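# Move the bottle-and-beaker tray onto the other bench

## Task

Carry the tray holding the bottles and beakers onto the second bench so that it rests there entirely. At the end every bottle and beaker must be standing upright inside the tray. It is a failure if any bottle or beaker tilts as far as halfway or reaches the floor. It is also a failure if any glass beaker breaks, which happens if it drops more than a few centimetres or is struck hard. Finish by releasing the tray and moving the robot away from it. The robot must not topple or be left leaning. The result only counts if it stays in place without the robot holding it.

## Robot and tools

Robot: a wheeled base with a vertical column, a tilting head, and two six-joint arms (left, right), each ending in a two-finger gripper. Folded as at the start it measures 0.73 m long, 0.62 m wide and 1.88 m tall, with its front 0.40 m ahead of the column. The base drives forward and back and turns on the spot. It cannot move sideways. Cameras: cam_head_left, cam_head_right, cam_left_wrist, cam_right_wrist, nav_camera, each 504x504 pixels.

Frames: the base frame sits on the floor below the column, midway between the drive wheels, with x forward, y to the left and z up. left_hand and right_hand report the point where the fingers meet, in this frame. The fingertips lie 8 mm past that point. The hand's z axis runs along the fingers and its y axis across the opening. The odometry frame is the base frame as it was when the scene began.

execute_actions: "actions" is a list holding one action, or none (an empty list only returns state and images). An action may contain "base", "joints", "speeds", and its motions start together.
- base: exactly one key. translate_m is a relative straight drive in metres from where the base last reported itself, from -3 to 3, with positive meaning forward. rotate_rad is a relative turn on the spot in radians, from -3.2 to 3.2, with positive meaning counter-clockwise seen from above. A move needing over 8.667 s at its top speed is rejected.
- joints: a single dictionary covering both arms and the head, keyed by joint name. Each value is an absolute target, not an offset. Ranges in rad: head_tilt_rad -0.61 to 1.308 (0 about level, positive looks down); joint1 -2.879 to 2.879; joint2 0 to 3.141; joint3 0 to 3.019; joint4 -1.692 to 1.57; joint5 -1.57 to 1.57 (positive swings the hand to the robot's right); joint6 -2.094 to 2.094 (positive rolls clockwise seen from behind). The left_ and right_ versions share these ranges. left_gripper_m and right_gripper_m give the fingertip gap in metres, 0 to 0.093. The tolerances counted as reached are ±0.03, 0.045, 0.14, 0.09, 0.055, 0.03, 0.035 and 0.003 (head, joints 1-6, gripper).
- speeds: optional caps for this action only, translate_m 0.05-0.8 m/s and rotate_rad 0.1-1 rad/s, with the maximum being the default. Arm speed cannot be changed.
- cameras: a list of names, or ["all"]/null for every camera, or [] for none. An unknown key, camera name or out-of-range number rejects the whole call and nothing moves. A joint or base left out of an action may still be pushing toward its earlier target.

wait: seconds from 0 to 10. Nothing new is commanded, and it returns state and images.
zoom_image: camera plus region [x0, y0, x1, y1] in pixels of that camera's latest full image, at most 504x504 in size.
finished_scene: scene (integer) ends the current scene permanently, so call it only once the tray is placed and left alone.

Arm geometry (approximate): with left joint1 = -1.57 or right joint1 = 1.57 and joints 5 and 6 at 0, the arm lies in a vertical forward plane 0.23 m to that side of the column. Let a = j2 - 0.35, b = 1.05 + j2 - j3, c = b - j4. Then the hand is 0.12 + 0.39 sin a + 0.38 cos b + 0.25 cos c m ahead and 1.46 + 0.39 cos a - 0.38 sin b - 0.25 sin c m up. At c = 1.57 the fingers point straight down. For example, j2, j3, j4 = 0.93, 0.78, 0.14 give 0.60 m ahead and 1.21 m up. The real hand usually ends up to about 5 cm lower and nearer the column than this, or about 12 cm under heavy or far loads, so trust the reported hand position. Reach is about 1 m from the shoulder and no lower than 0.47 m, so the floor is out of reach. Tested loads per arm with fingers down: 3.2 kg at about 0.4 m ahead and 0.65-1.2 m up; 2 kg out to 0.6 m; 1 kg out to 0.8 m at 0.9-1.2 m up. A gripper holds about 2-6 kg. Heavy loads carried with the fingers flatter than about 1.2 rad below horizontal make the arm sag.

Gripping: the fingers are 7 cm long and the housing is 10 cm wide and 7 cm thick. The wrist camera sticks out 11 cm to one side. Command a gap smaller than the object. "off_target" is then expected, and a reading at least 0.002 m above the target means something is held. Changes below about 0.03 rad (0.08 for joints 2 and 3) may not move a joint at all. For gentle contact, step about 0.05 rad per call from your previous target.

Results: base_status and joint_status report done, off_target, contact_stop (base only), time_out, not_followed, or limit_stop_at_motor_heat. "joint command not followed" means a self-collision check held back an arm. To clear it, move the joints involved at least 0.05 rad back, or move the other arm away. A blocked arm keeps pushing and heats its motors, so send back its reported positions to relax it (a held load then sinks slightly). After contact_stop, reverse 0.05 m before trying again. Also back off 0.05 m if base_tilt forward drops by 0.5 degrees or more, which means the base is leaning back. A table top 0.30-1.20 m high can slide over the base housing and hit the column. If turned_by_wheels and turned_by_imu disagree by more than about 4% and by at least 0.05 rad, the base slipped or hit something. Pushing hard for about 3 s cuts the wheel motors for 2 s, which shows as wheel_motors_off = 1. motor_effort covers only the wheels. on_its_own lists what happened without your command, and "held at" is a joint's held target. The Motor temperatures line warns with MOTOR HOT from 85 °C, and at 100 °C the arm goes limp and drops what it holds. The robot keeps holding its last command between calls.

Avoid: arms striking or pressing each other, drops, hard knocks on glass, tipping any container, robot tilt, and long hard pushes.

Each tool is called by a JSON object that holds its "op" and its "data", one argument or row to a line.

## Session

{"op": "execute_actions", "data": {
  "actions": []
}}

Scene clock: 0.00 s.
Motor temperatures (°C, as the motors report them): left_arm=[27 26 27 26 26 27] | right_arm=[25 29 26 26 26 26]
base_odometry: x=+0.000 y=+0.000 heading=+0.000 (m, m, rad; odometry frame)
turned_by_wheels: +0.000 (rad since the last result)
turned_by_imu: +0.000 (rad since the last result)
base_tilt: forward=+0.3 right=+0.4 (deg)
base_status: not commanded
joint_positions: head_tilt_rad=+0.870 left_joint1_rad=-1.594 left_joint2_rad=+0.870 left_joint3_rad=+0.416 left_joint4_rad=-0.918 left_joint5_rad=-0.014 left_joint6_rad=-0.082 left_gripper_m=+0.094 right_joint1_rad=+1.561 right_joint2_rad=+0.901 right_joint3_rad=+0.374 right_joint4_rad=-0.952 right_joint5_rad=+0.015 right_joint6_rad=+0.054 right_gripper_m=+0.094
joint_status: not commanded
wheel_motors_off: 0
motor_effort: left_wheel=+2 right_wheel=+0 (%)
left_hand: x=+0.1588 y=+0.2219 z=+1.2458 quat_wxyz=(+0.411, +0.025, -0.911, -0.017) (m; base frame)
right_hand: x=+0.1248 y=-0.2299 z=+1.2595 quat_wxyz=(+0.459, -0.025, -0.888, +0.022) (m; base frame)
pictures: cam_head_left, cam_head_right, cam_left_wrist, cam_right_wrist, nav_camera
camera_calibration (this result's frames):
cam_head_left: T_world_to_cam=[[-0.0466286, -0.998541, 0.0272421, -0.00916335], [-0.693475, 0.01273, -0.720368, 1.12909], [0.718971, -0.0524815, -0.693056, 0.959113], [0, 0, 0, 1]] pos_world=[0.0929975, 0.0268123, 1.47833]
cam_head_right: T_world_to_cam=[[-0.042768, -0.998536, 0.0331106, -0.0863863], [-0.704799, 0.00666474, -0.709376, 1.10857], [0.708117, -0.0536749, -0.704053, 0.974072], [0, 0, 0, 1]] pos_world=[0.0878665, -0.041365, 1.47505]
cam_left_wrist: T_world_to_cam=[[0.0132196, -0.99867, -0.0498313, 0.284277], [-0.10184, -0.0509213, 0.993497, -1.20236], [-0.994713, -0.0080588, -0.102378, 0.415279], [0, 0, 0, 1]] pos_world=[0.286877, 0.22602, 1.25122]
cam_right_wrist: T_world_to_cam=[[-0.0374839, -0.997887, 0.0530644, -0.286646], [0.0128856, 0.0526147, 0.998532, -1.24122], [-0.999214, 0.0381127, 0.0108862, 0.244939], [0, 0, 0, 1]] pos_world=[0.249996, -0.23007, 1.25194]
Images, in order (width x height): cam_head_left 504x504, cam_head_right 504x504, cam_left_wrist 504x504, cam_right_wrist 504x504, nav_camera 504x504.

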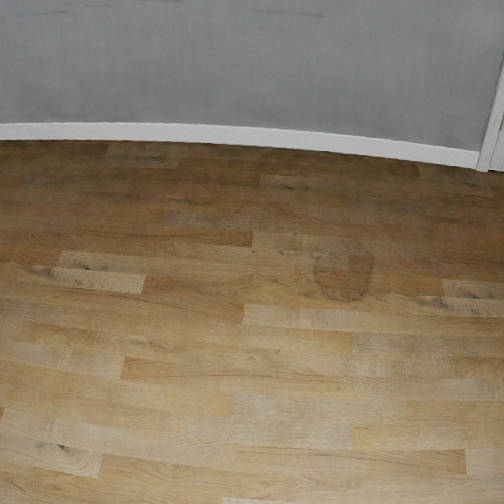

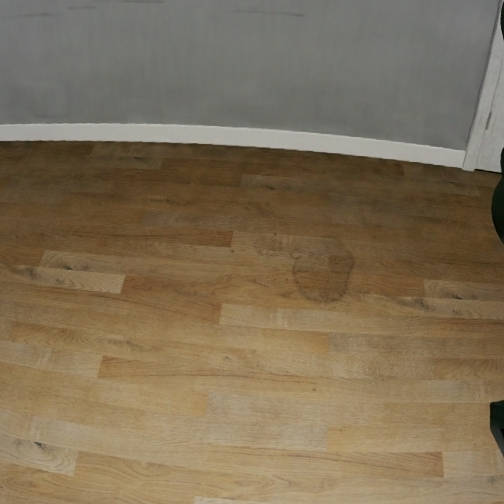

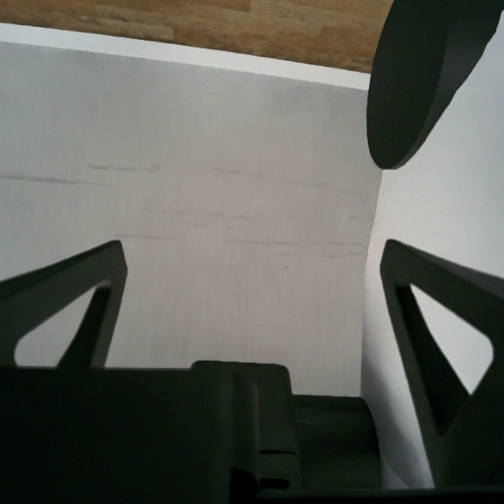

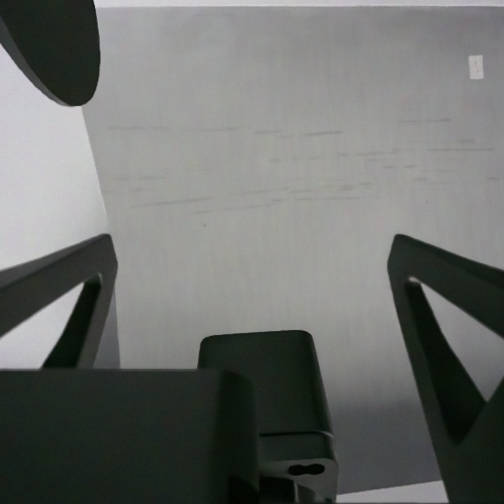

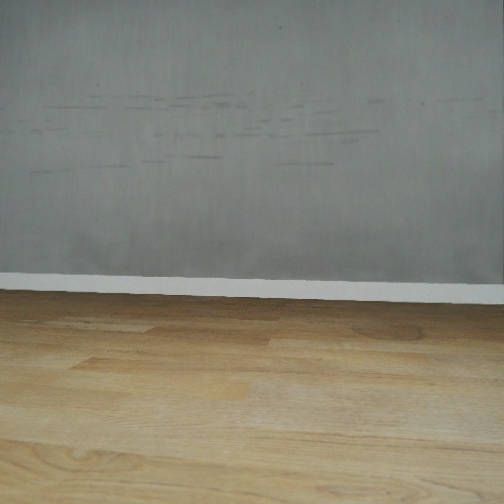

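{"op": "execute_actions", "data": {
  "actions": [
    {"base":{"rotate_rad":1.1},"joints":{"head_tilt_rad":0.45}}
  ],
  "cameras": ["cam_head_left","nav_camera"]
}}

{"op": "execute_actions", "data": {
  "actions": [
    {"base":{"rotate_rad":0.8}}
  ],
  "cameras": ["cam_head_left","nav_camera"]
}}

{"op": "execute_actions", "data": {
  "actions": [
    {"base":{"rotate_rad":2.4}}
  ],
  "cameras": ["cam_head_left","nav_camera"]
}}

{"op": "execute_actions", "data": {
  "actions": [
    {"base":{"rotate_rad":0.8}}
  ],
  "cameras": ["cam_head_left","nav_camera"]
}}

Scene clock: 3.17 s.
Motor temperatures (°C, as the motors report them): left_arm=[27 26 27 26 26 27] | right_arm=[25 29 26 26 26 26]
base_odometry: x=+0.000 y=+0.000 heading=+1.099 (m, m, rad; odometry frame)
turned_by_wheels: +1.099 (rad since the last result)
turned_by_imu: +1.088 (rad since the last result)
base_tilt: forward=+0.4 right=+0.5 (deg)
base_status: done
joint_positions: head_tilt_rad=+0.468 left_joint1_rad=-1.594 left_joint2_rad=+0.870 left_joint3_rad=+0.416 left_joint4_rad=-0.918 left_joint5_rad=-0.014 left_joint6_rad=-0.082 left_gripper_m=+0.094 right_joint1_rad=+1.561 right_joint2_rad=+0.901 right_joint3_rad=+0.374 right_joint4_rad=-0.952 right_joint5_rad=+0.015 right_joint6_rad=+0.054 right_gripper_m=+0.094
joint_status: all done
wheel_motors_off: 0
motor_effort: left_wheel=-5(44) right_wheel=+6(42) (%)
left_hand: x=+0.1588 y=+0.2219 z=+1.2458 quat_wxyz=(+0.411, +0.025, -0.911, -0.017) (m; base frame)
right_hand: x=+0.1248 y=-0.2299 z=+1.2595 quat_wxyz=(+0.459, -0.025, -0.888, +0.022) (m; base frame)
pictures: cam_head_left, nav_camera
camera_calibration (this result's frames):
cam_head_left: T_world_to_cam=[[-0.053568, -0.998541, 0.00684327, 0.0225978], [-0.356633, 0.01273, -0.934158, 1.44149], [0.932707, -0.0524815, -0.356795, 0.430583], [0, 0, 0, 1]] pos_world=[0.113685, 0.0268123, 1.50005]
Images, in order (width x height): cam_head_left 504x504, nav_camera 504x504.

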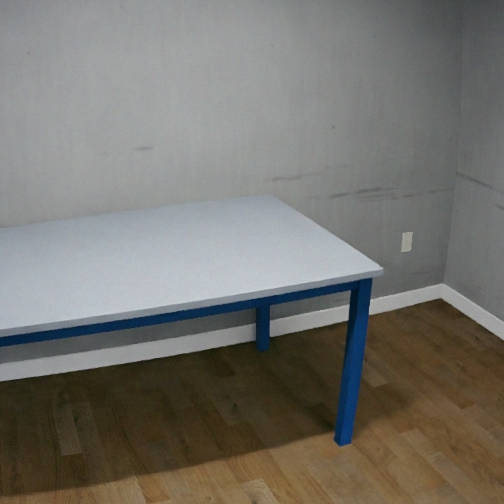

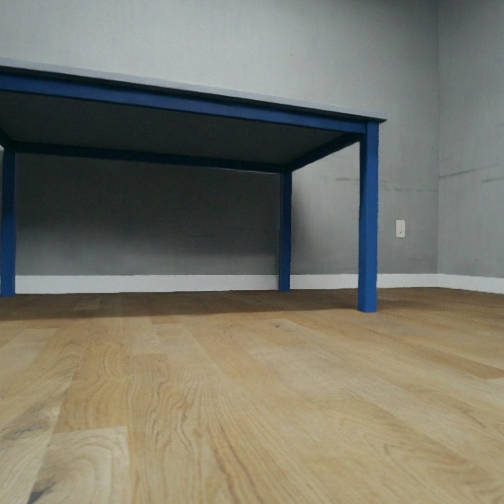

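Scene clock: 5.53 s.
Motor temperatures (°C, as the motors report them): left_arm=[27 26 27 26 26 27] | right_arm=[25 29 26 26 26 26]
base_odometry: x=+0.000 y=+0.000 heading=+1.898 (m, m, rad; odometry frame)
turned_by_wheels: +0.799 (rad since the last result)
turned_by_imu: +0.793 (rad since the last result)
base_tilt: forward=+0.4 right=+0.5 (deg)
base_status: done
joint_positions: head_tilt_rad=+0.468 left_joint1_rad=-1.594 left_joint2_rad=+0.870 left_joint3_rad=+0.416 left_joint4_rad=-0.918 left_joint5_rad=-0.014 left_joint6_rad=-0.082 left_gripper_m=+0.094 right_joint1_rad=+1.561 right_joint2_rad=+0.901 right_joint3_rad=+0.374 right_joint4_rad=-0.952 right_joint5_rad=+0.015 right_joint6_rad=+0.054 right_gripper_m=+0.094
joint_status: not commanded
wheel_motors_off: 0
motor_effort: left_wheel=-6(31) right_wheel=+5(28) (%)
left_hand: x=+0.1588 y=+0.2219 z=+1.2458 quat_wxyz=(+0.411, +0.025, -0.911, -0.017) (m; base frame)
right_hand: x=+0.1248 y=-0.2299 z=+1.2595 quat_wxyz=(+0.459, -0.025, -0.888, +0.022) (m; base frame)
pictures: cam_head_left, nav_camera
camera_calibration (this result's frames):
cam_head_left: T_world_to_cam=[[-0.0535681, -0.998541, 0.00684198, 0.0225998], [-0.356611, 0.01273, -0.934166, 1.4415], [0.932716, -0.0524815, -0.356772, 0.430548], [0, 0, 0, 1]] pos_world=[0.113686, 0.0268123, 1.50005]
Images, in order (width x height): cam_head_left 504x504, nav_camera 504x504.

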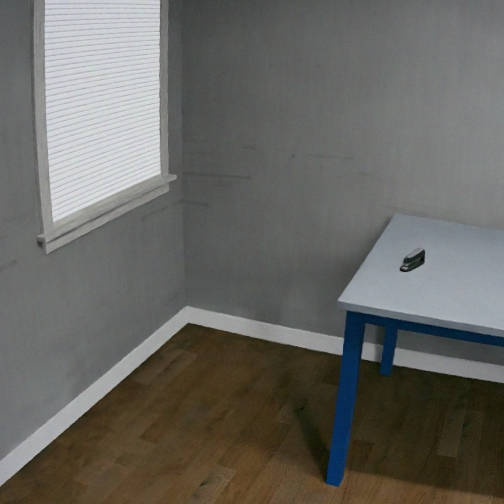

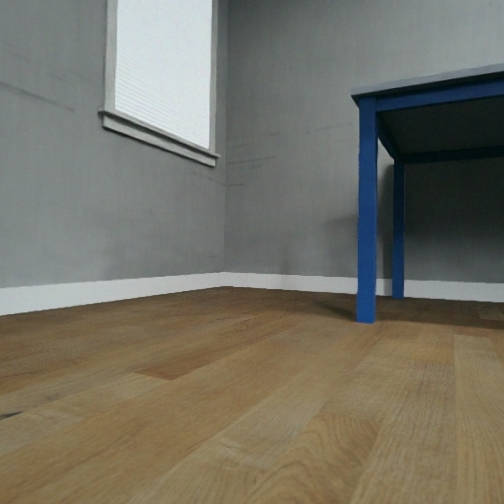

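Scene clock: 9.50 s.
Motor temperatures (°C, as the motors report them): left_arm=[27 27 27 26 26 27] | right_arm=[25 29 26 26 26 26]
base_odometry: x=+0.000 y=+0.000 heading=-1.986 (m, m, rad; odometry frame)
turned_by_wheels: +2.399 (rad since the last result)
turned_by_imu: +2.382 (rad since the last result)
base_tilt: forward=+0.4 right=+0.4 (deg)
base_status: done
joint_positions: head_tilt_rad=+0.468 left_joint1_rad=-1.594 left_joint2_rad=+0.870 left_joint3_rad=+0.416 left_joint4_rad=-0.918 left_joint5_rad=-0.014 left_joint6_rad=-0.082 left_gripper_m=+0.094 right_joint1_rad=+1.561 right_joint2_rad=+0.901 right_joint3_rad=+0.374 right_joint4_rad=-0.952 right_joint5_rad=+0.015 right_joint6_rad=+0.054 right_gripper_m=+0.094
joint_status: not commanded
wheel_motors_off: 0
motor_effort: left_wheel=-6(31) right_wheel=+5(27) (%)
left_hand: x=+0.1588 y=+0.2219 z=+1.2458 quat_wxyz=(+0.411, +0.025, -0.911, -0.017) (m; base frame)
right_hand: x=+0.1248 y=-0.2299 z=+1.2595 quat_wxyz=(+0.459, -0.025, -0.888, +0.022) (m; base frame)
pictures: cam_head_left, nav_camera
camera_calibration (this result's frames):
cam_head_left: T_world_to_cam=[[-0.0535683, -0.998541, 0.00684088, 0.0226015], [-0.356591, 0.01273, -0.934174, 1.44151], [0.932723, -0.0524815, -0.356753, 0.430518], [0, 0, 0, 1]] pos_world=[0.113687, 0.0268123, 1.50006]
Images, in order (width x height): cam_head_left 504x504, nav_camera 504x504.

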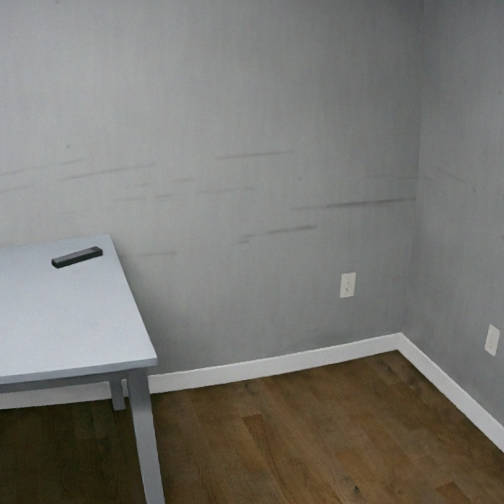

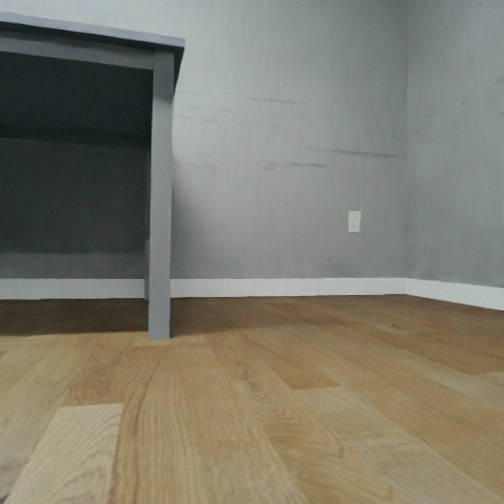

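Scene clock: 11.87 s.
Motor temperatures (°C, as the motors report them): left_arm=[27 27 27 26 26 27] | right_arm=[25 29 26 26 26 26]
base_odometry: x=+0.000 y=+0.000 heading=-1.187 (m, m, rad; odometry frame)
turned_by_wheels: +0.799 (rad since the last result)
turned_by_imu: +0.793 (rad since the last result)
base_tilt: forward=+0.4 right=+0.4 (deg)
base_status: done
joint_positions: head_tilt_rad=+0.468 left_joint1_rad=-1.594 left_joint2_rad=+0.870 left_joint3_rad=+0.416 left_joint4_rad=-0.918 left_joint5_rad=-0.014 left_joint6_rad=-0.082 left_gripper_m=+0.094 right_joint1_rad=+1.561 right_joint2_rad=+0.901 right_joint3_rad=+0.374 right_joint4_rad=-0.952 right_joint5_rad=+0.015 right_joint6_rad=+0.054 right_gripper_m=+0.094
joint_status: not commanded
wheel_motors_off: 0
motor_effort: left_wheel=-6(31) right_wheel=+4(27) (%)
left_hand: x=+0.1588 y=+0.2219 z=+1.2458 quat_wxyz=(+0.411, +0.025, -0.911, -0.017) (m; base frame)
right_hand: x=+0.1246 y=-0.2299 z=+1.2596 quat_wxyz=(+0.459, -0.025, -0.888, +0.022) (m; base frame)
pictures: cam_head_left, nav_camera
camera_calibration (this result's frames):
cam_head_left: T_world_to_cam=[[-0.0535684, -0.998541, 0.00684019, 0.0226026], [-0.356579, 0.01273, -0.934178, 1.44152], [0.932728, -0.0524815, -0.356741, 0.430499], [0, 0, 0, 1]] pos_world=[0.113687, 0.0268123, 1.50006]
Images, in order (width x height): cam_head_left 504x504, nav_camera 504x504.

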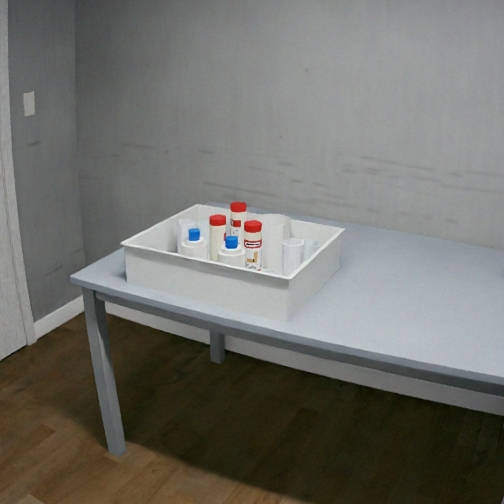

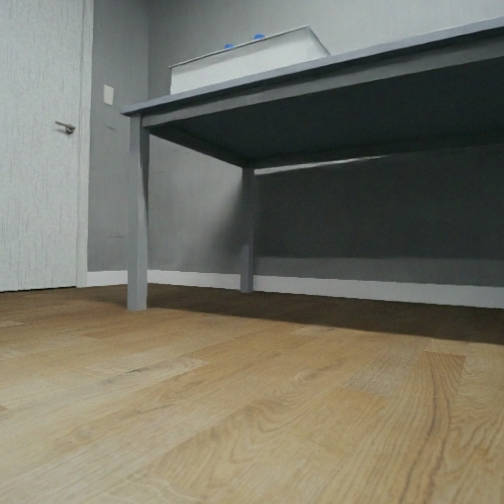

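{"op": "execute_actions", "data": {
  "actions": [
    {"base":{"rotate_rad":0.369}}
  ],
  "cameras": []
}}

{"op": "execute_actions", "data": {
  "actions": [
    {"base":{"translate_m":1.18},"joints":{"head_tilt_rad":0.75}}
  ],
  "cameras": ["nav_camera"]
}}

{"op": "execute_actions", "data": {
  "actions": [
    {"base":{"rotate_rad":-0.888}}
  ],
  "cameras": ["cam_head_left","cam_head_right","nav_camera"]
}}

Scene clock: 15.23 s.
Motor temperatures (°C, as the motors report them): left_arm=[27 27 27 26 25 27] | right_arm=[25 29 26 26 26 26]
base_odometry: x=+0.000 y=+0.000 heading=-0.819 (m, m, rad; odometry frame)
turned_by_wheels: +0.368 (rad since the last result)
turned_by_imu: +0.365 (rad since the last result)
base_tilt: forward=+0.4 right=+0.4 (deg)
base_status: done
joint_positions: head_tilt_rad=+0.468 left_joint1_rad=-1.594 left_joint2_rad=+0.870 left_joint3_rad=+0.416 left_joint4_rad=-0.918 left_joint5_rad=-0.014 left_joint6_rad=-0.082 left_gripper_m=+0.094 right_joint1_rad=+1.561 right_joint2_rad=+0.901 right_joint3_rad=+0.374 right_joint4_rad=-0.952 right_joint5_rad=+0.015 right_joint6_rad=+0.054 right_gripper_m=+0.094
joint_status: not commanded
wheel_motors_off: 0
motor_effort: left_wheel=-6(31) right_wheel=+5(28) (%)
left_hand: x=+0.1588 y=+0.2219 z=+1.2458 quat_wxyz=(+0.411, +0.025, -0.911, -0.017) (m; base frame)
right_hand: x=+0.1246 y=-0.2299 z=+1.2596 quat_wxyz=(+0.459, -0.025, -0.888, +0.022) (m; base frame)
pictures: none
No camera images: the call's "cameras" was empty. Leave "cameras" out to get every camera's image.

Scene clock: 18.57 s.
Motor temperatures (°C, as the motors report them): left_arm=[27 27 27 26 25 27] | right_arm=[25 29 26 26 26 26]
base_odometry: x=+0.806 y=-0.862 heading=-0.819 (m, m, rad; odometry frame)
turned_by_wheels: +0.000 (rad since the last result)
turned_by_imu: -0.002 (rad since the last result)
base_tilt: forward=+0.4 right=+0.4 (deg)
base_status: done
joint_positions: head_tilt_rad=+0.753 left_joint1_rad=-1.594 left_joint2_rad=+0.870 left_joint3_rad=+0.418 left_joint4_rad=-0.918 left_joint5_rad=-0.014 left_joint6_rad=-0.082 left_gripper_m=+0.094 right_joint1_rad=+1.561 right_joint2_rad=+0.901 right_joint3_rad=+0.375 right_joint4_rad=-0.952 right_joint5_rad=+0.015 right_joint6_rad=+0.054 right_gripper_m=+0.094
joint_status: all done
wheel_motors_off: 0
motor_effort: left_wheel=+1(53) right_wheel=+0(57) (%)
left_hand: x=+0.1599 y=+0.2219 z=+1.2455 quat_wxyz=(+0.410, +0.025, -0.912, -0.016) (m; base frame)
right_hand: x=+0.1254 y=-0.2299 z=+1.2593 quat_wxyz=(+0.459, -0.025, -0.888, +0.022) (m; base frame)
pictures: nav_camera
Images, in order (width x height): nav_camera 504x504.

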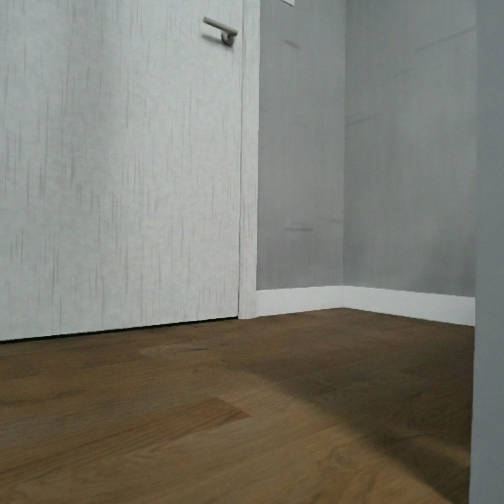

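Scene clock: 21.03 s.
Motor temperatures (°C, as the motors report them): left_arm=[27 27 27 26 25 27] | right_arm=[25 29 26 26 26 26]
base_odometry: x=+0.806 y=-0.862 heading=-1.706 (m, m, rad; odometry frame)
turned_by_wheels: -0.887 (rad since the last result)
turned_by_imu: -0.881 (rad since the last result)
base_tilt: forward=+0.4 right=+0.4 (deg)
base_status: done
joint_positions: head_tilt_rad=+0.753 left_joint1_rad=-1.594 left_joint2_rad=+0.870 left_joint3_rad=+0.418 left_joint4_rad=-0.918 left_joint5_rad=-0.014 left_joint6_rad=-0.082 left_gripper_m=+0.094 right_joint1_rad=+1.561 right_joint2_rad=+0.901 right_joint3_rad=+0.375 right_joint4_rad=-0.952 right_joint5_rad=+0.015 right_joint6_rad=+0.054 right_gripper_m=+0.094
joint_status: not commanded
wheel_motors_off: 0
motor_effort: left_wheel=+6(36) right_wheel=-4(43) (%)
left_hand: x=+0.1599 y=+0.2219 z=+1.2455 quat_wxyz=(+0.410, +0.025, -0.912, -0.016) (m; base frame)
right_hand: x=+0.1254 y=-0.2299 z=+1.2593 quat_wxyz=(+0.459, -0.025, -0.888, +0.022) (m; base frame)
pictures: cam_head_left, cam_head_right, nav_camera
camera_calibration (this result's frames):
cam_head_left: T_world_to_cam=[[-0.049496, -0.998541, 0.0215987, -0.000329236], [-0.604418, 0.01273, -0.796566, 1.24199], [0.795129, -0.0524815, -0.604166, 0.818413], [0, 0, 0, 1]] pos_world=[0.099918, 0.0268123, 1.48379]
cam_head_right: T_world_to_cam=[[-0.0463486, -0.998536, 0.0278787, -0.0781502], [-0.616951, 0.00666474, -0.786974, 1.22368], [0.785636, -0.0536749, -0.616356, 0.835144], [0, 0, 0, 1]] pos_world=[0.0952066, -0.041365, 1.47993]
Images, in order (width x height): cam_head_left 504x504, cam_head_right 504x504, nav_camera 504x504.

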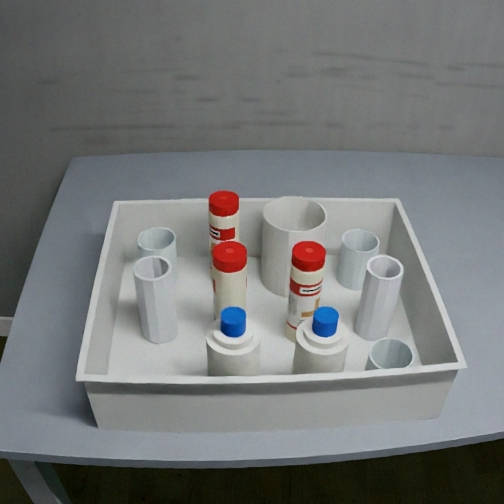

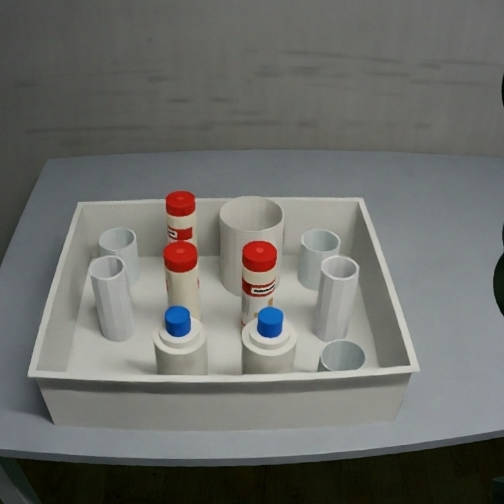

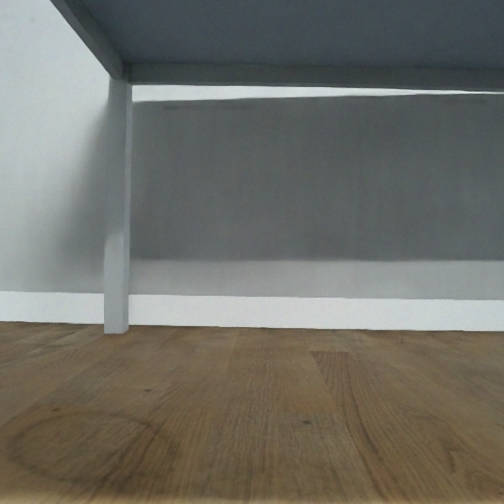

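{"op": "execute_actions", "data": {
  "actions": [
    {"base":{"rotate_rad":-0.113},"joints":{"left_joint1_rad":-1.48,"left_joint2_rad":1.31,"left_joint3_rad":0.85,"left_joint4_rad":-0.06,"left_joint5_rad":0.08,"left_joint6_rad":0,"right_joint1_rad":1.5,"right_joint2_rad":1.31,"right_joint3_rad":0.96,"right_joint4_rad":-0.17,"right_joint5_rad":-0.06,"right_joint6_rad":0,"left_gripper_m":0.045,"right_gripper_m":0.045,"head_tilt_rad":1.05}}
  ],
  "cameras": ["cam_head_left"]
}}

{"op": "execute_actions", "data": {
  "actions": [
    {"base":{"translate_m":0.33},"speeds":{"translate_m":0.4}}
  ],
  "cameras": []
}}

{"op": "execute_actions", "data": {
  "actions": [
    {"base":{"rotate_rad":0.113}}
  ]
}}

Scene clock: 23.87 s.
Motor temperatures (°C, as the motors report them): left_arm=[27 27 27 26 25 27] | right_arm=[25 29 26 26 26 26]
base_odometry: x=+0.806 y=-0.862 heading=-1.818 (m, m, rad; odometry frame)
turned_by_wheels: -0.112 (rad since the last result)
turned_by_imu: -0.112 (rad since the last result)
base_tilt: forward=+0.3 right=+0.4 (deg)
base_status: done
joint_positions: head_tilt_rad=+1.049 left_joint1_rad=-1.478 left_joint2_rad=+1.303 left_joint3_rad=+0.854 left_joint4_rad=-0.067 left_joint5_rad=+0.078 left_joint6_rad=-0.013 left_gripper_m=+0.045 right_joint1_rad=+1.501 right_joint2_rad=+1.310 right_joint3_rad=+0.960 right_joint4_rad=-0.182 right_joint5_rad=-0.058 right_joint6_rad=+0.007 right_gripper_m=+0.045
joint_status: all done
wheel_motors_off: 0
motor_effort: left_wheel=+6(36) right_wheel=-5(26) (%)
left_hand: x=+0.4683 y=+0.2619 z=+1.0525 quat_wxyz=(-0.005, +0.030, -1.000, -0.001) (m; base frame)
right_hand: x=+0.5033 y=-0.2545 z=+1.0545 quat_wxyz=(+0.004, -0.021, -1.000, +0.001) (m; base frame)
pictures: cam_head_left
camera_calibration (this result's frames):
cam_head_left: T_world_to_cam=[[-0.0410327, -0.998541, 0.0351095, -0.0215589], [-0.810662, 0.01273, -0.585376, 0.927066], [0.584075, -0.0524815, -0.810001, 1.14595], [0, 0, 0, 1]] pos_world=[0.08133, 0.0268123, 1.47166]
Images, in order (width x height): cam_head_left 504x504.

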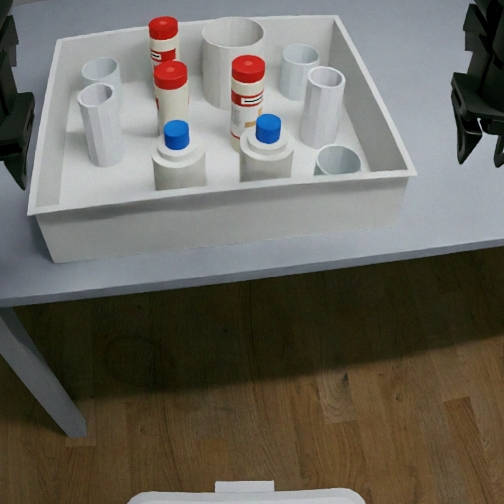

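Scene clock: 25.97 s.
Motor temperatures (°C, as the motors report them): left_arm=[27 27 27 26 25 27] | right_arm=[25 29 26 26 26 26]
base_odometry: x=+0.725 y=-1.182 heading=-1.818 (m, m, rad; odometry frame)
turned_by_wheels: -0.001 (rad since the last result)
turned_by_imu: -0.002 (rad since the last result)
base_tilt: forward=+0.4 right=+0.4 (deg)
base_status: done
joint_positions: head_tilt_rad=+1.050 left_joint1_rad=-1.478 left_joint2_rad=+1.303 left_joint3_rad=+0.854 left_joint4_rad=-0.065 left_joint5_rad=+0.078 left_joint6_rad=-0.013 left_gripper_m=+0.045 right_joint1_rad=+1.501 right_joint2_rad=+1.310 right_joint3_rad=+0.959 right_joint4_rad=-0.182 right_joint5_rad=-0.058 right_joint6_rad=+0.007 right_gripper_m=+0.045
joint_status: not commanded
wheel_motors_off: 0
motor_effort: left_wheel=-1(67) right_wheel=+0(45) (%)
left_hand: x=+0.4685 y=+0.2619 z=+1.0525 quat_wxyz=(-0.006, +0.029, -1.000, -0.001) (m; base frame)
right_hand: x=+0.5028 y=-0.2545 z=+1.0544 quat_wxyz=(+0.004, -0.021, -1.000, +0.001) (m; base frame)
pictures: none
No camera images: the call's "cameras" was empty. Leave "cameras" out to get every camera's image.

Scene clock: 27.03 s.
Motor temperatures (°C, as the motors report them): left_arm=[27 27 27 26 25 27] | right_arm=[25 29 26 26 26 26]
base_odometry: x=+0.725 y=-1.182 heading=-1.707 (m, m, rad; odometry frame)
turned_by_wheels: +0.112 (rad since the last result)
turned_by_imu: +0.111 (rad since the last result)
base_tilt: forward=+0.4 right=+0.4 (deg)
base_status: done
joint_positions: head_tilt_rad=+1.050 left_joint1_rad=-1.478 left_joint2_rad=+1.303 left_joint3_rad=+0.854 left_joint4_rad=-0.065 left_joint5_rad=+0.079 left_joint6_rad=-0.013 left_gripper_m=+0.045 right_joint1_rad=+1.500 right_joint2_rad=+1.310 right_joint3_rad=+0.959 right_joint4_rad=-0.182 right_joint5_rad=-0.059 right_joint6_rad=+0.007 right_gripper_m=+0.045
joint_status: not commanded
wheel_motors_off: 0
motor_effort: left_wheel=+0(49) right_wheel=+0(33) (%)
left_hand: x=+0.4685 y=+0.2618 z=+1.0525 quat_wxyz=(-0.006, +0.029, -1.000, -0.001) (m; base frame)
right_hand: x=+0.5026 y=-0.2548 z=+1.0544 quat_wxyz=(+0.004, -0.021, -1.000, +0.001) (m; base frame)
pictures: cam_head_left, cam_head_right, cam_left_wrist, cam_right_wrist, nav_camera
camera_calibration (this result's frames):
cam_head_left: T_world_to_cam=[[-0.0409952, -0.998541, 0.0351532, -0.0216281], [-0.811286, 0.01273, -0.584511, 0.925765], [0.583211, -0.0524815, -0.810624, 1.14695], [0, 0, 0, 1]] pos_world=[0.0812571, 0.0268123, 1.47163]
cam_head_right: T_world_to_cam=[[-0.036146, -0.998536, 0.0402354, -0.0976896], [-0.820458, 0.00666474, -0.571668, 0.90228], [0.570563, -0.0536749, -0.819498, 1.15874], [0, 0, 0, 1]] pos_world=[0.0756208, -0.041365, 1.46932]
cam_left_wrist: T_world_to_cam=[[0.0456835, -0.998833, -0.0156541, 0.259272], [-0.818408, -0.046408, 0.57276, -0.199328], [-0.572819, -0.0133542, -0.819573, 1.26248], [0, 0, 0, 1]] pos_world=[0.548196, 0.266579, 1.15292]
cam_right_wrist: T_world_to_cam=[[-0.0431621, -0.998982, -0.0131051, -0.214064], [-0.803154, 0.0268935, 0.595164, -0.211109], [-0.594206, 0.0362139, -0.803497, 1.28032], [0, 0, 0, 1]] pos_world=[0.581979, -0.254534, 1.15157]
Images, in order (width x height): cam_head_left 504x504, cam_head_right 504x504, cam_left_wrist 504x504, cam_right_wrist 504x504, nav_camera 504x504.

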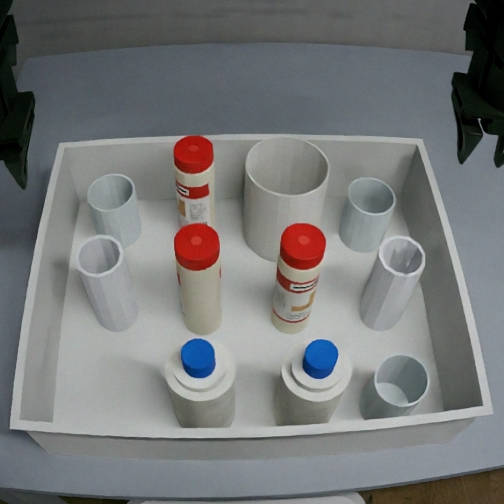

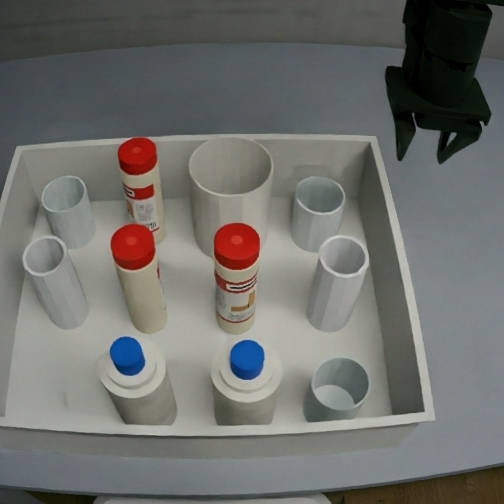

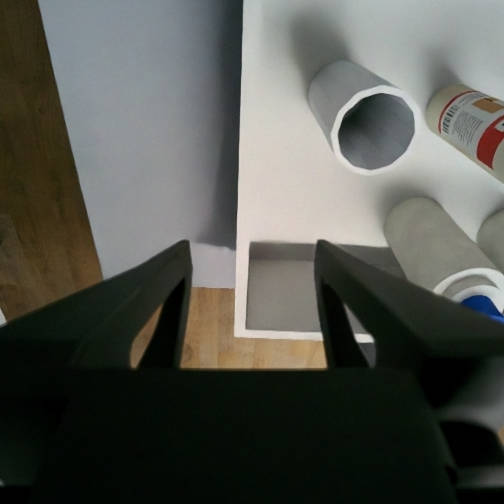

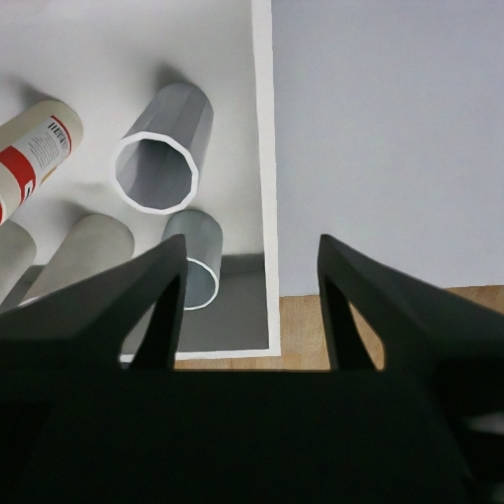

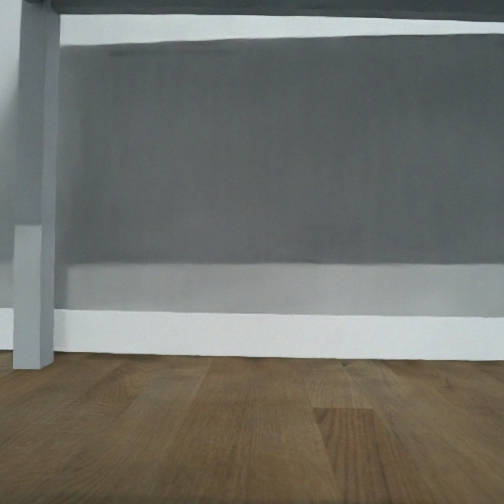

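{"op": "execute_actions", "data": {
  "actions": [
    {"joints":{"left_joint1_rad":-1.51,"left_joint2_rad":1.634,"left_joint3_rad":0.932,"left_joint4_rad":0.182,"left_joint5_rad":0.055,"right_joint1_rad":1.497,"right_joint2_rad":1.629,"right_joint3_rad":1.255,"right_joint4_rad":-0.146}}
  ],
  "cameras": ["cam_head_left","cam_head_right","cam_left_wrist","cam_right_wrist"]
}}

Scene clock: 29.20 s.
Motor temperatures (°C, as the motors report them): left_arm=[27 27 27 26 25 27] | right_arm=[25 30 26 26 26 26]
base_odometry: x=+0.725 y=-1.182 heading=-1.707 (m, m, rad; odometry frame)
turned_by_wheels: +0.000 (rad since the last result)
turned_by_imu: -0.001 (rad since the last result)
base_tilt: forward=+0.5 right=+0.4 (deg)
base_status: not commanded
joint_positions: head_tilt_rad=+1.050 left_joint1_rad=-1.505 left_joint2_rad=+1.649 left_joint3_rad=+0.926 left_joint4_rad=+0.173 left_joint5_rad=+0.057 left_joint6_rad=-0.013 left_gripper_m=+0.045 right_joint1_rad=+1.500 right_joint2_rad=+1.635 right_joint3_rad=+1.248 right_joint4_rad=-0.157 right_joint5_rad=-0.059 right_joint6_rad=+0.007 right_gripper_m=+0.045
joint_status: all done
wheel_motors_off: 0
motor_effort: left_wheel=-2(4) right_wheel=+5(5) (%)
left_hand: x=+0.4118 y=+0.2550 z=+0.9386 quat_wxyz=(+0.013, +0.024, -1.000, +0.000) (m; base frame)
right_hand: x=+0.5401 y=-0.2631 z=+0.9404 quat_wxyz=(+0.009, -0.022, -1.000, +0.001) (m; base frame)
pictures: cam_head_left, cam_head_right, cam_left_wrist, cam_right_wrist
camera_calibration (this result's frames):
cam_head_left: T_world_to_cam=[[-0.0409952, -0.998541, 0.0351532, -0.0216282], [-0.811286, 0.01273, -0.584511, 0.925765], [0.583211, -0.0524815, -0.810624, 1.14696], [0, 0, 0, 1]] pos_world=[0.0812571, 0.0268123, 1.47163]
cam_head_right: T_world_to_cam=[[-0.0361459, -0.998536, 0.0402354, -0.0976896], [-0.820458, 0.00666474, -0.571667, 0.90228], [0.570563, -0.0536749, -0.819498, 1.15874], [0, 0, 0, 1]] pos_world=[0.0756207, -0.041365, 1.46932]
cam_left_wrist: T_world_to_cam=[[0.0335859, -0.999342, -0.0136825, 0.256544], [-0.796661, -0.0350358, 0.603411, -0.221447], [-0.603493, -0.00936578, -0.797313, 1.12728], [0, 0, 0, 1]] pos_world=[0.495269, 0.259175, 1.03593]
cam_right_wrist: T_world_to_cam=[[-0.0438946, -0.998951, -0.0130227, -0.221889], [-0.79721, 0.0271679, 0.60309, -0.123467], [-0.602104, 0.0368542, -0.797567, 1.2101], [0, 0, 0, 1]] pos_world=[0.62044, -0.2629, 1.03671]
Images, in order (width x height): cam_head_left 504x504, cam_head_right 504x504, cam_left_wrist 504x504, cam_right_wrist 504x504.

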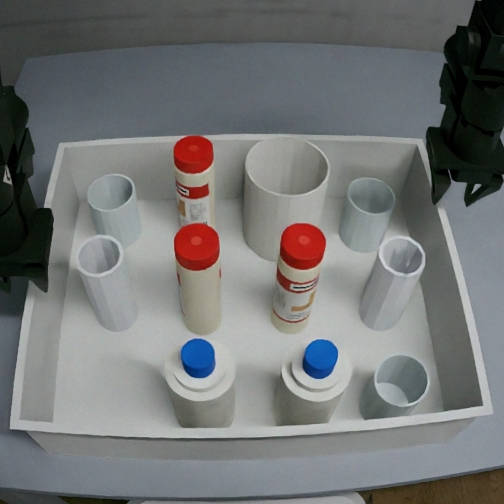

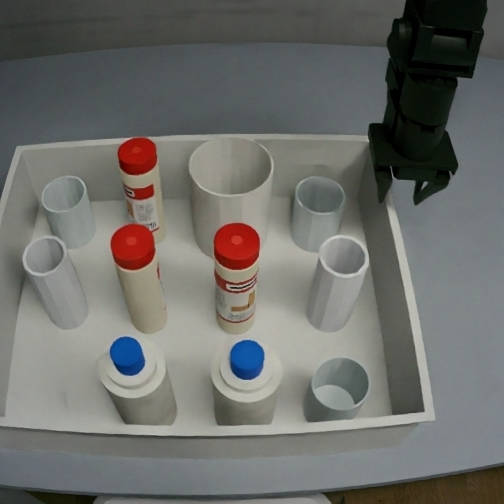

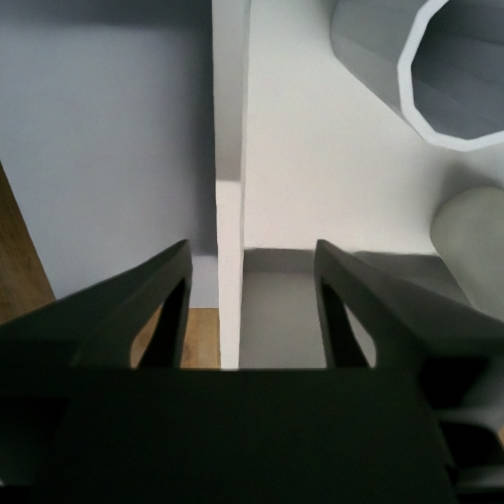

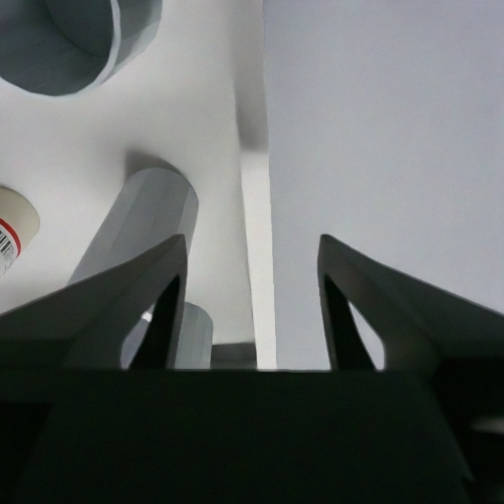

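{"op": "execute_actions", "data": {
  "actions": [
    {"joints":{"left_joint1_rad":-1.485,"left_joint2_rad":1.80,"left_joint3_rad":1.07,"left_joint4_rad":0.205,"right_joint2_rad":1.79,"right_joint3_rad":1.39,"right_joint4_rad":-0.12}}
  ],
  "cameras": ["cam_head_left","cam_left_wrist","cam_right_wrist"]
}}

{"op": "execute_actions", "data": {
  "actions": [
    {"joints":{"left_joint2_rad":1.935,"left_joint3_rad":1.188,"left_joint4_rad":0.224,"right_joint2_rad":1.915,"right_joint3_rad":1.496,"right_joint4_rad":-0.103}}
  ],
  "cameras": ["cam_head_left","cam_head_right","cam_left_wrist","cam_right_wrist"]
}}

Scene clock: 31.00 s.
Motor temperatures (°C, as the motors report them): left_arm=[27 28 27 26 25 27] | right_arm=[25 30 26 26 26 26]
base_odometry: x=+0.725 y=-1.182 heading=-1.707 (m, m, rad; odometry frame)
turned_by_wheels: +0.000 (rad since the last result)
turned_by_imu: +0.000 (rad since the last result)
base_tilt: forward=+0.4 right=+0.5 (deg)
base_status: not commanded
joint_positions: head_tilt_rad=+1.050 left_joint1_rad=-1.493 left_joint2_rad=+1.803 left_joint3_rad=+1.073 left_joint4_rad=+0.203 left_joint5_rad=+0.057 left_joint6_rad=-0.013 left_gripper_m=+0.045 right_joint1_rad=+1.500 right_joint2_rad=+1.786 right_joint3_rad=+1.384 right_joint4_rad=-0.130 right_joint5_rad=-0.059 right_joint6_rad=+0.007 right_gripper_m=+0.045
joint_status: all done
wheel_motors_off: 0
motor_effort: left_wheel=-3(5) right_wheel=+5(5) (%)
left_hand: x=+0.4263 y=+0.2672 z=+0.8815 quat_wxyz=(+0.001, +0.026, -1.000, -0.005) (m; base frame)
right_hand: x=+0.5491 y=-0.2669 z=+0.8828 quat_wxyz=(+0.004, -0.021, -1.000, +0.001) (m; base frame)
pictures: cam_head_left, cam_left_wrist, cam_right_wrist
camera_calibration (this result's frames):
cam_head_left: T_world_to_cam=[[-0.0409952, -0.998541, 0.0351532, -0.0216282], [-0.811286, 0.01273, -0.584511, 0.925765], [0.583211, -0.0524815, -0.810624, 1.14696], [0, 0, 0, 1]] pos_world=[0.0812571, 0.0268123, 1.47163]
cam_left_wrist: T_world_to_cam=[[0.0388436, -0.998943, -0.0245674, 0.27471], [-0.810695, -0.045878, 0.583668, -0.14871], [-0.584179, -0.00275505, -0.81162, 1.0932], [0, 0, 0, 1]] pos_world=[0.507398, 0.270609, 0.980813]
cam_right_wrist: T_world_to_cam=[[-0.0430212, -0.998988, -0.0131201, -0.22647], [-0.804288, 0.0268401, 0.593633, -0.0693789], [-0.59268, 0.0360911, -0.804629, 1.17064], [0, 0, 0, 1]] pos_world=[0.628269, -0.266628, 0.980142]
Images, in order (width x height): cam_head_left 504x504, cam_left_wrist 504x504, cam_right_wrist 504x504.

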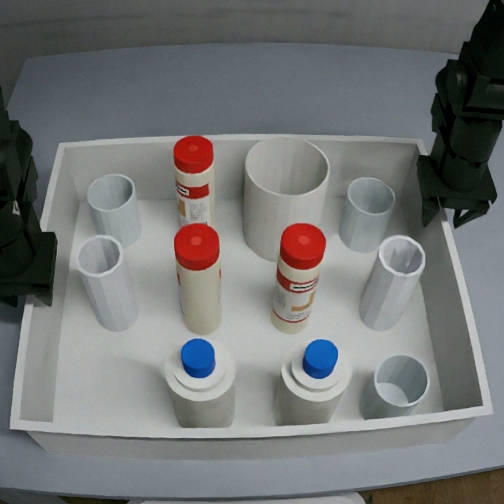

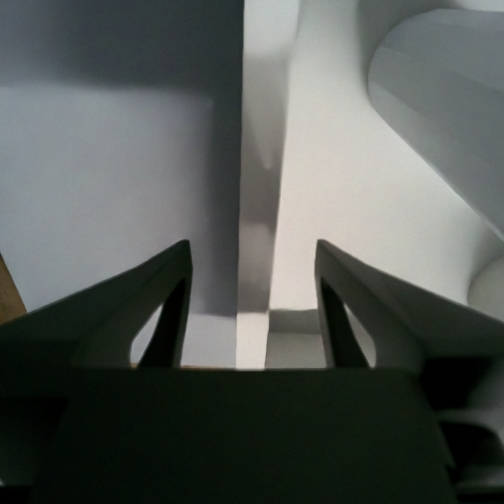

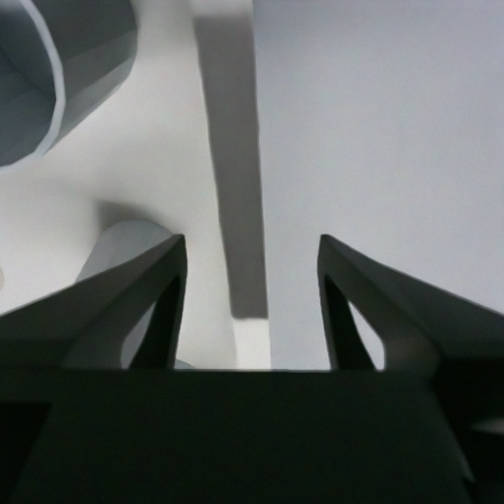

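Scene clock: 31.97 s.
Motor temperatures (°C, as the motors report them): left_arm=[27 28 27 26 25 27] | right_arm=[25 30 26 26 26 26]
base_odometry: x=+0.725 y=-1.182 heading=-1.707 (m, m, rad; odometry frame)
turned_by_wheels: +0.000 (rad since the last result)
turned_by_imu: +0.000 (rad since the last result)
base_tilt: forward=+0.4 right=+0.4 (deg)
base_status: not commanded
joint_positions: head_tilt_rad=+1.050 left_joint1_rad=-1.493 left_joint2_rad=+1.937 left_joint3_rad=+1.191 left_joint4_rad=+0.220 left_joint5_rad=+0.057 left_joint6_rad=-0.013 left_gripper_m=+0.045 right_joint1_rad=+1.500 right_joint2_rad=+1.908 right_joint3_rad=+1.491 right_joint4_rad=-0.115 right_joint5_rad=-0.059 right_joint6_rad=+0.007 right_gripper_m=+0.045
joint_status: all done
wheel_motors_off: 0
motor_effort: left_wheel=-2(4) right_wheel=+5(6) (%)
left_hand: x=+0.4230 y=+0.2705 z=+0.8315 quat_wxyz=(+0.001, +0.026, -1.000, -0.005) (m; base frame)
right_hand: x=+0.5465 y=-0.2697 z=+0.8352 quat_wxyz=(+0.004, -0.021, -1.000, +0.001) (m; base frame)
pictures: cam_head_left, cam_head_right, cam_left_wrist, cam_right_wrist
camera_calibration (this result's frames):
cam_head_left: T_world_to_cam=[[-0.0409952, -0.998541, 0.0351532, -0.0216282], [-0.811286, 0.01273, -0.584511, 0.925765], [0.583211, -0.0524815, -0.810624, 1.14696], [0, 0, 0, 1]] pos_world=[0.0812571, 0.0268123, 1.47163]
cam_head_right: T_world_to_cam=[[-0.0361459, -0.998536, 0.0402354, -0.0976896], [-0.820458, 0.00666474, -0.571668, 0.90228], [0.570563, -0.0536749, -0.819498, 1.15874], [0, 0, 0, 1]] pos_world=[0.0756207, -0.041365, 1.46932]
cam_left_wrist: T_world_to_cam=[[0.0387945, -0.998945, -0.0245677, 0.276884], [-0.811364, -0.0458414, 0.582741, -0.121052], [-0.583252, -0.00267378, -0.812287, 1.0508], [0, 0, 0, 1]] pos_world=[0.503922, 0.273852, 0.930893]
cam_right_wrist: T_world_to_cam=[[-0.0430212, -0.998988, -0.0131201, -0.230024], [-0.804288, 0.0268401, 0.593633, -0.043042], [-0.59268, 0.0360911, -0.804629, 1.13085], [0, 0, 0, 1]] pos_world=[0.625718, -0.269449, 0.932447]
Images, in order (width x height): cam_head_left 504x504, cam_head_right 504x504, cam_left_wrist 504x504, cam_right_wrist 504x504.

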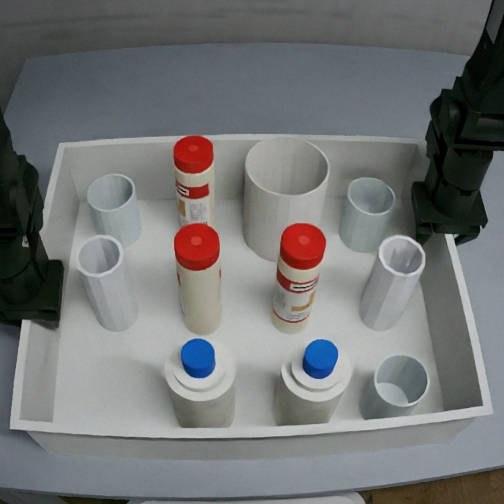

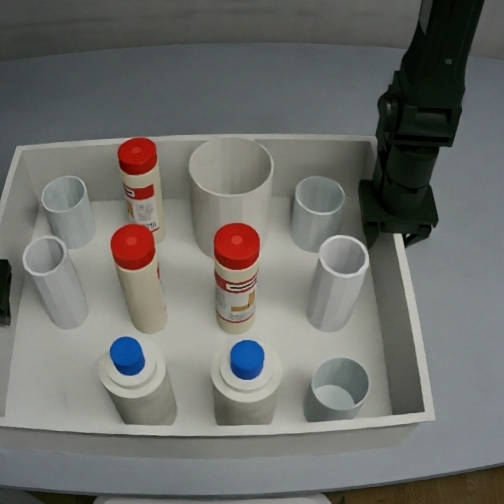

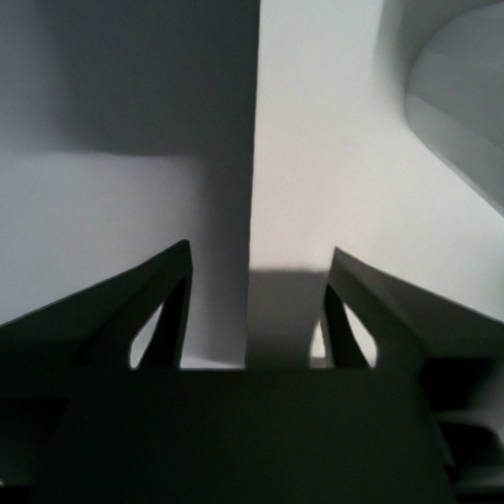

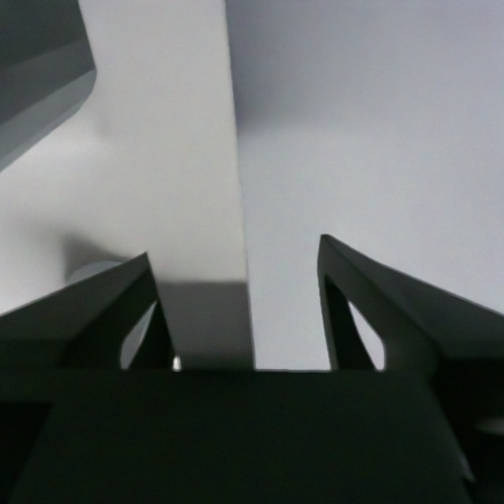

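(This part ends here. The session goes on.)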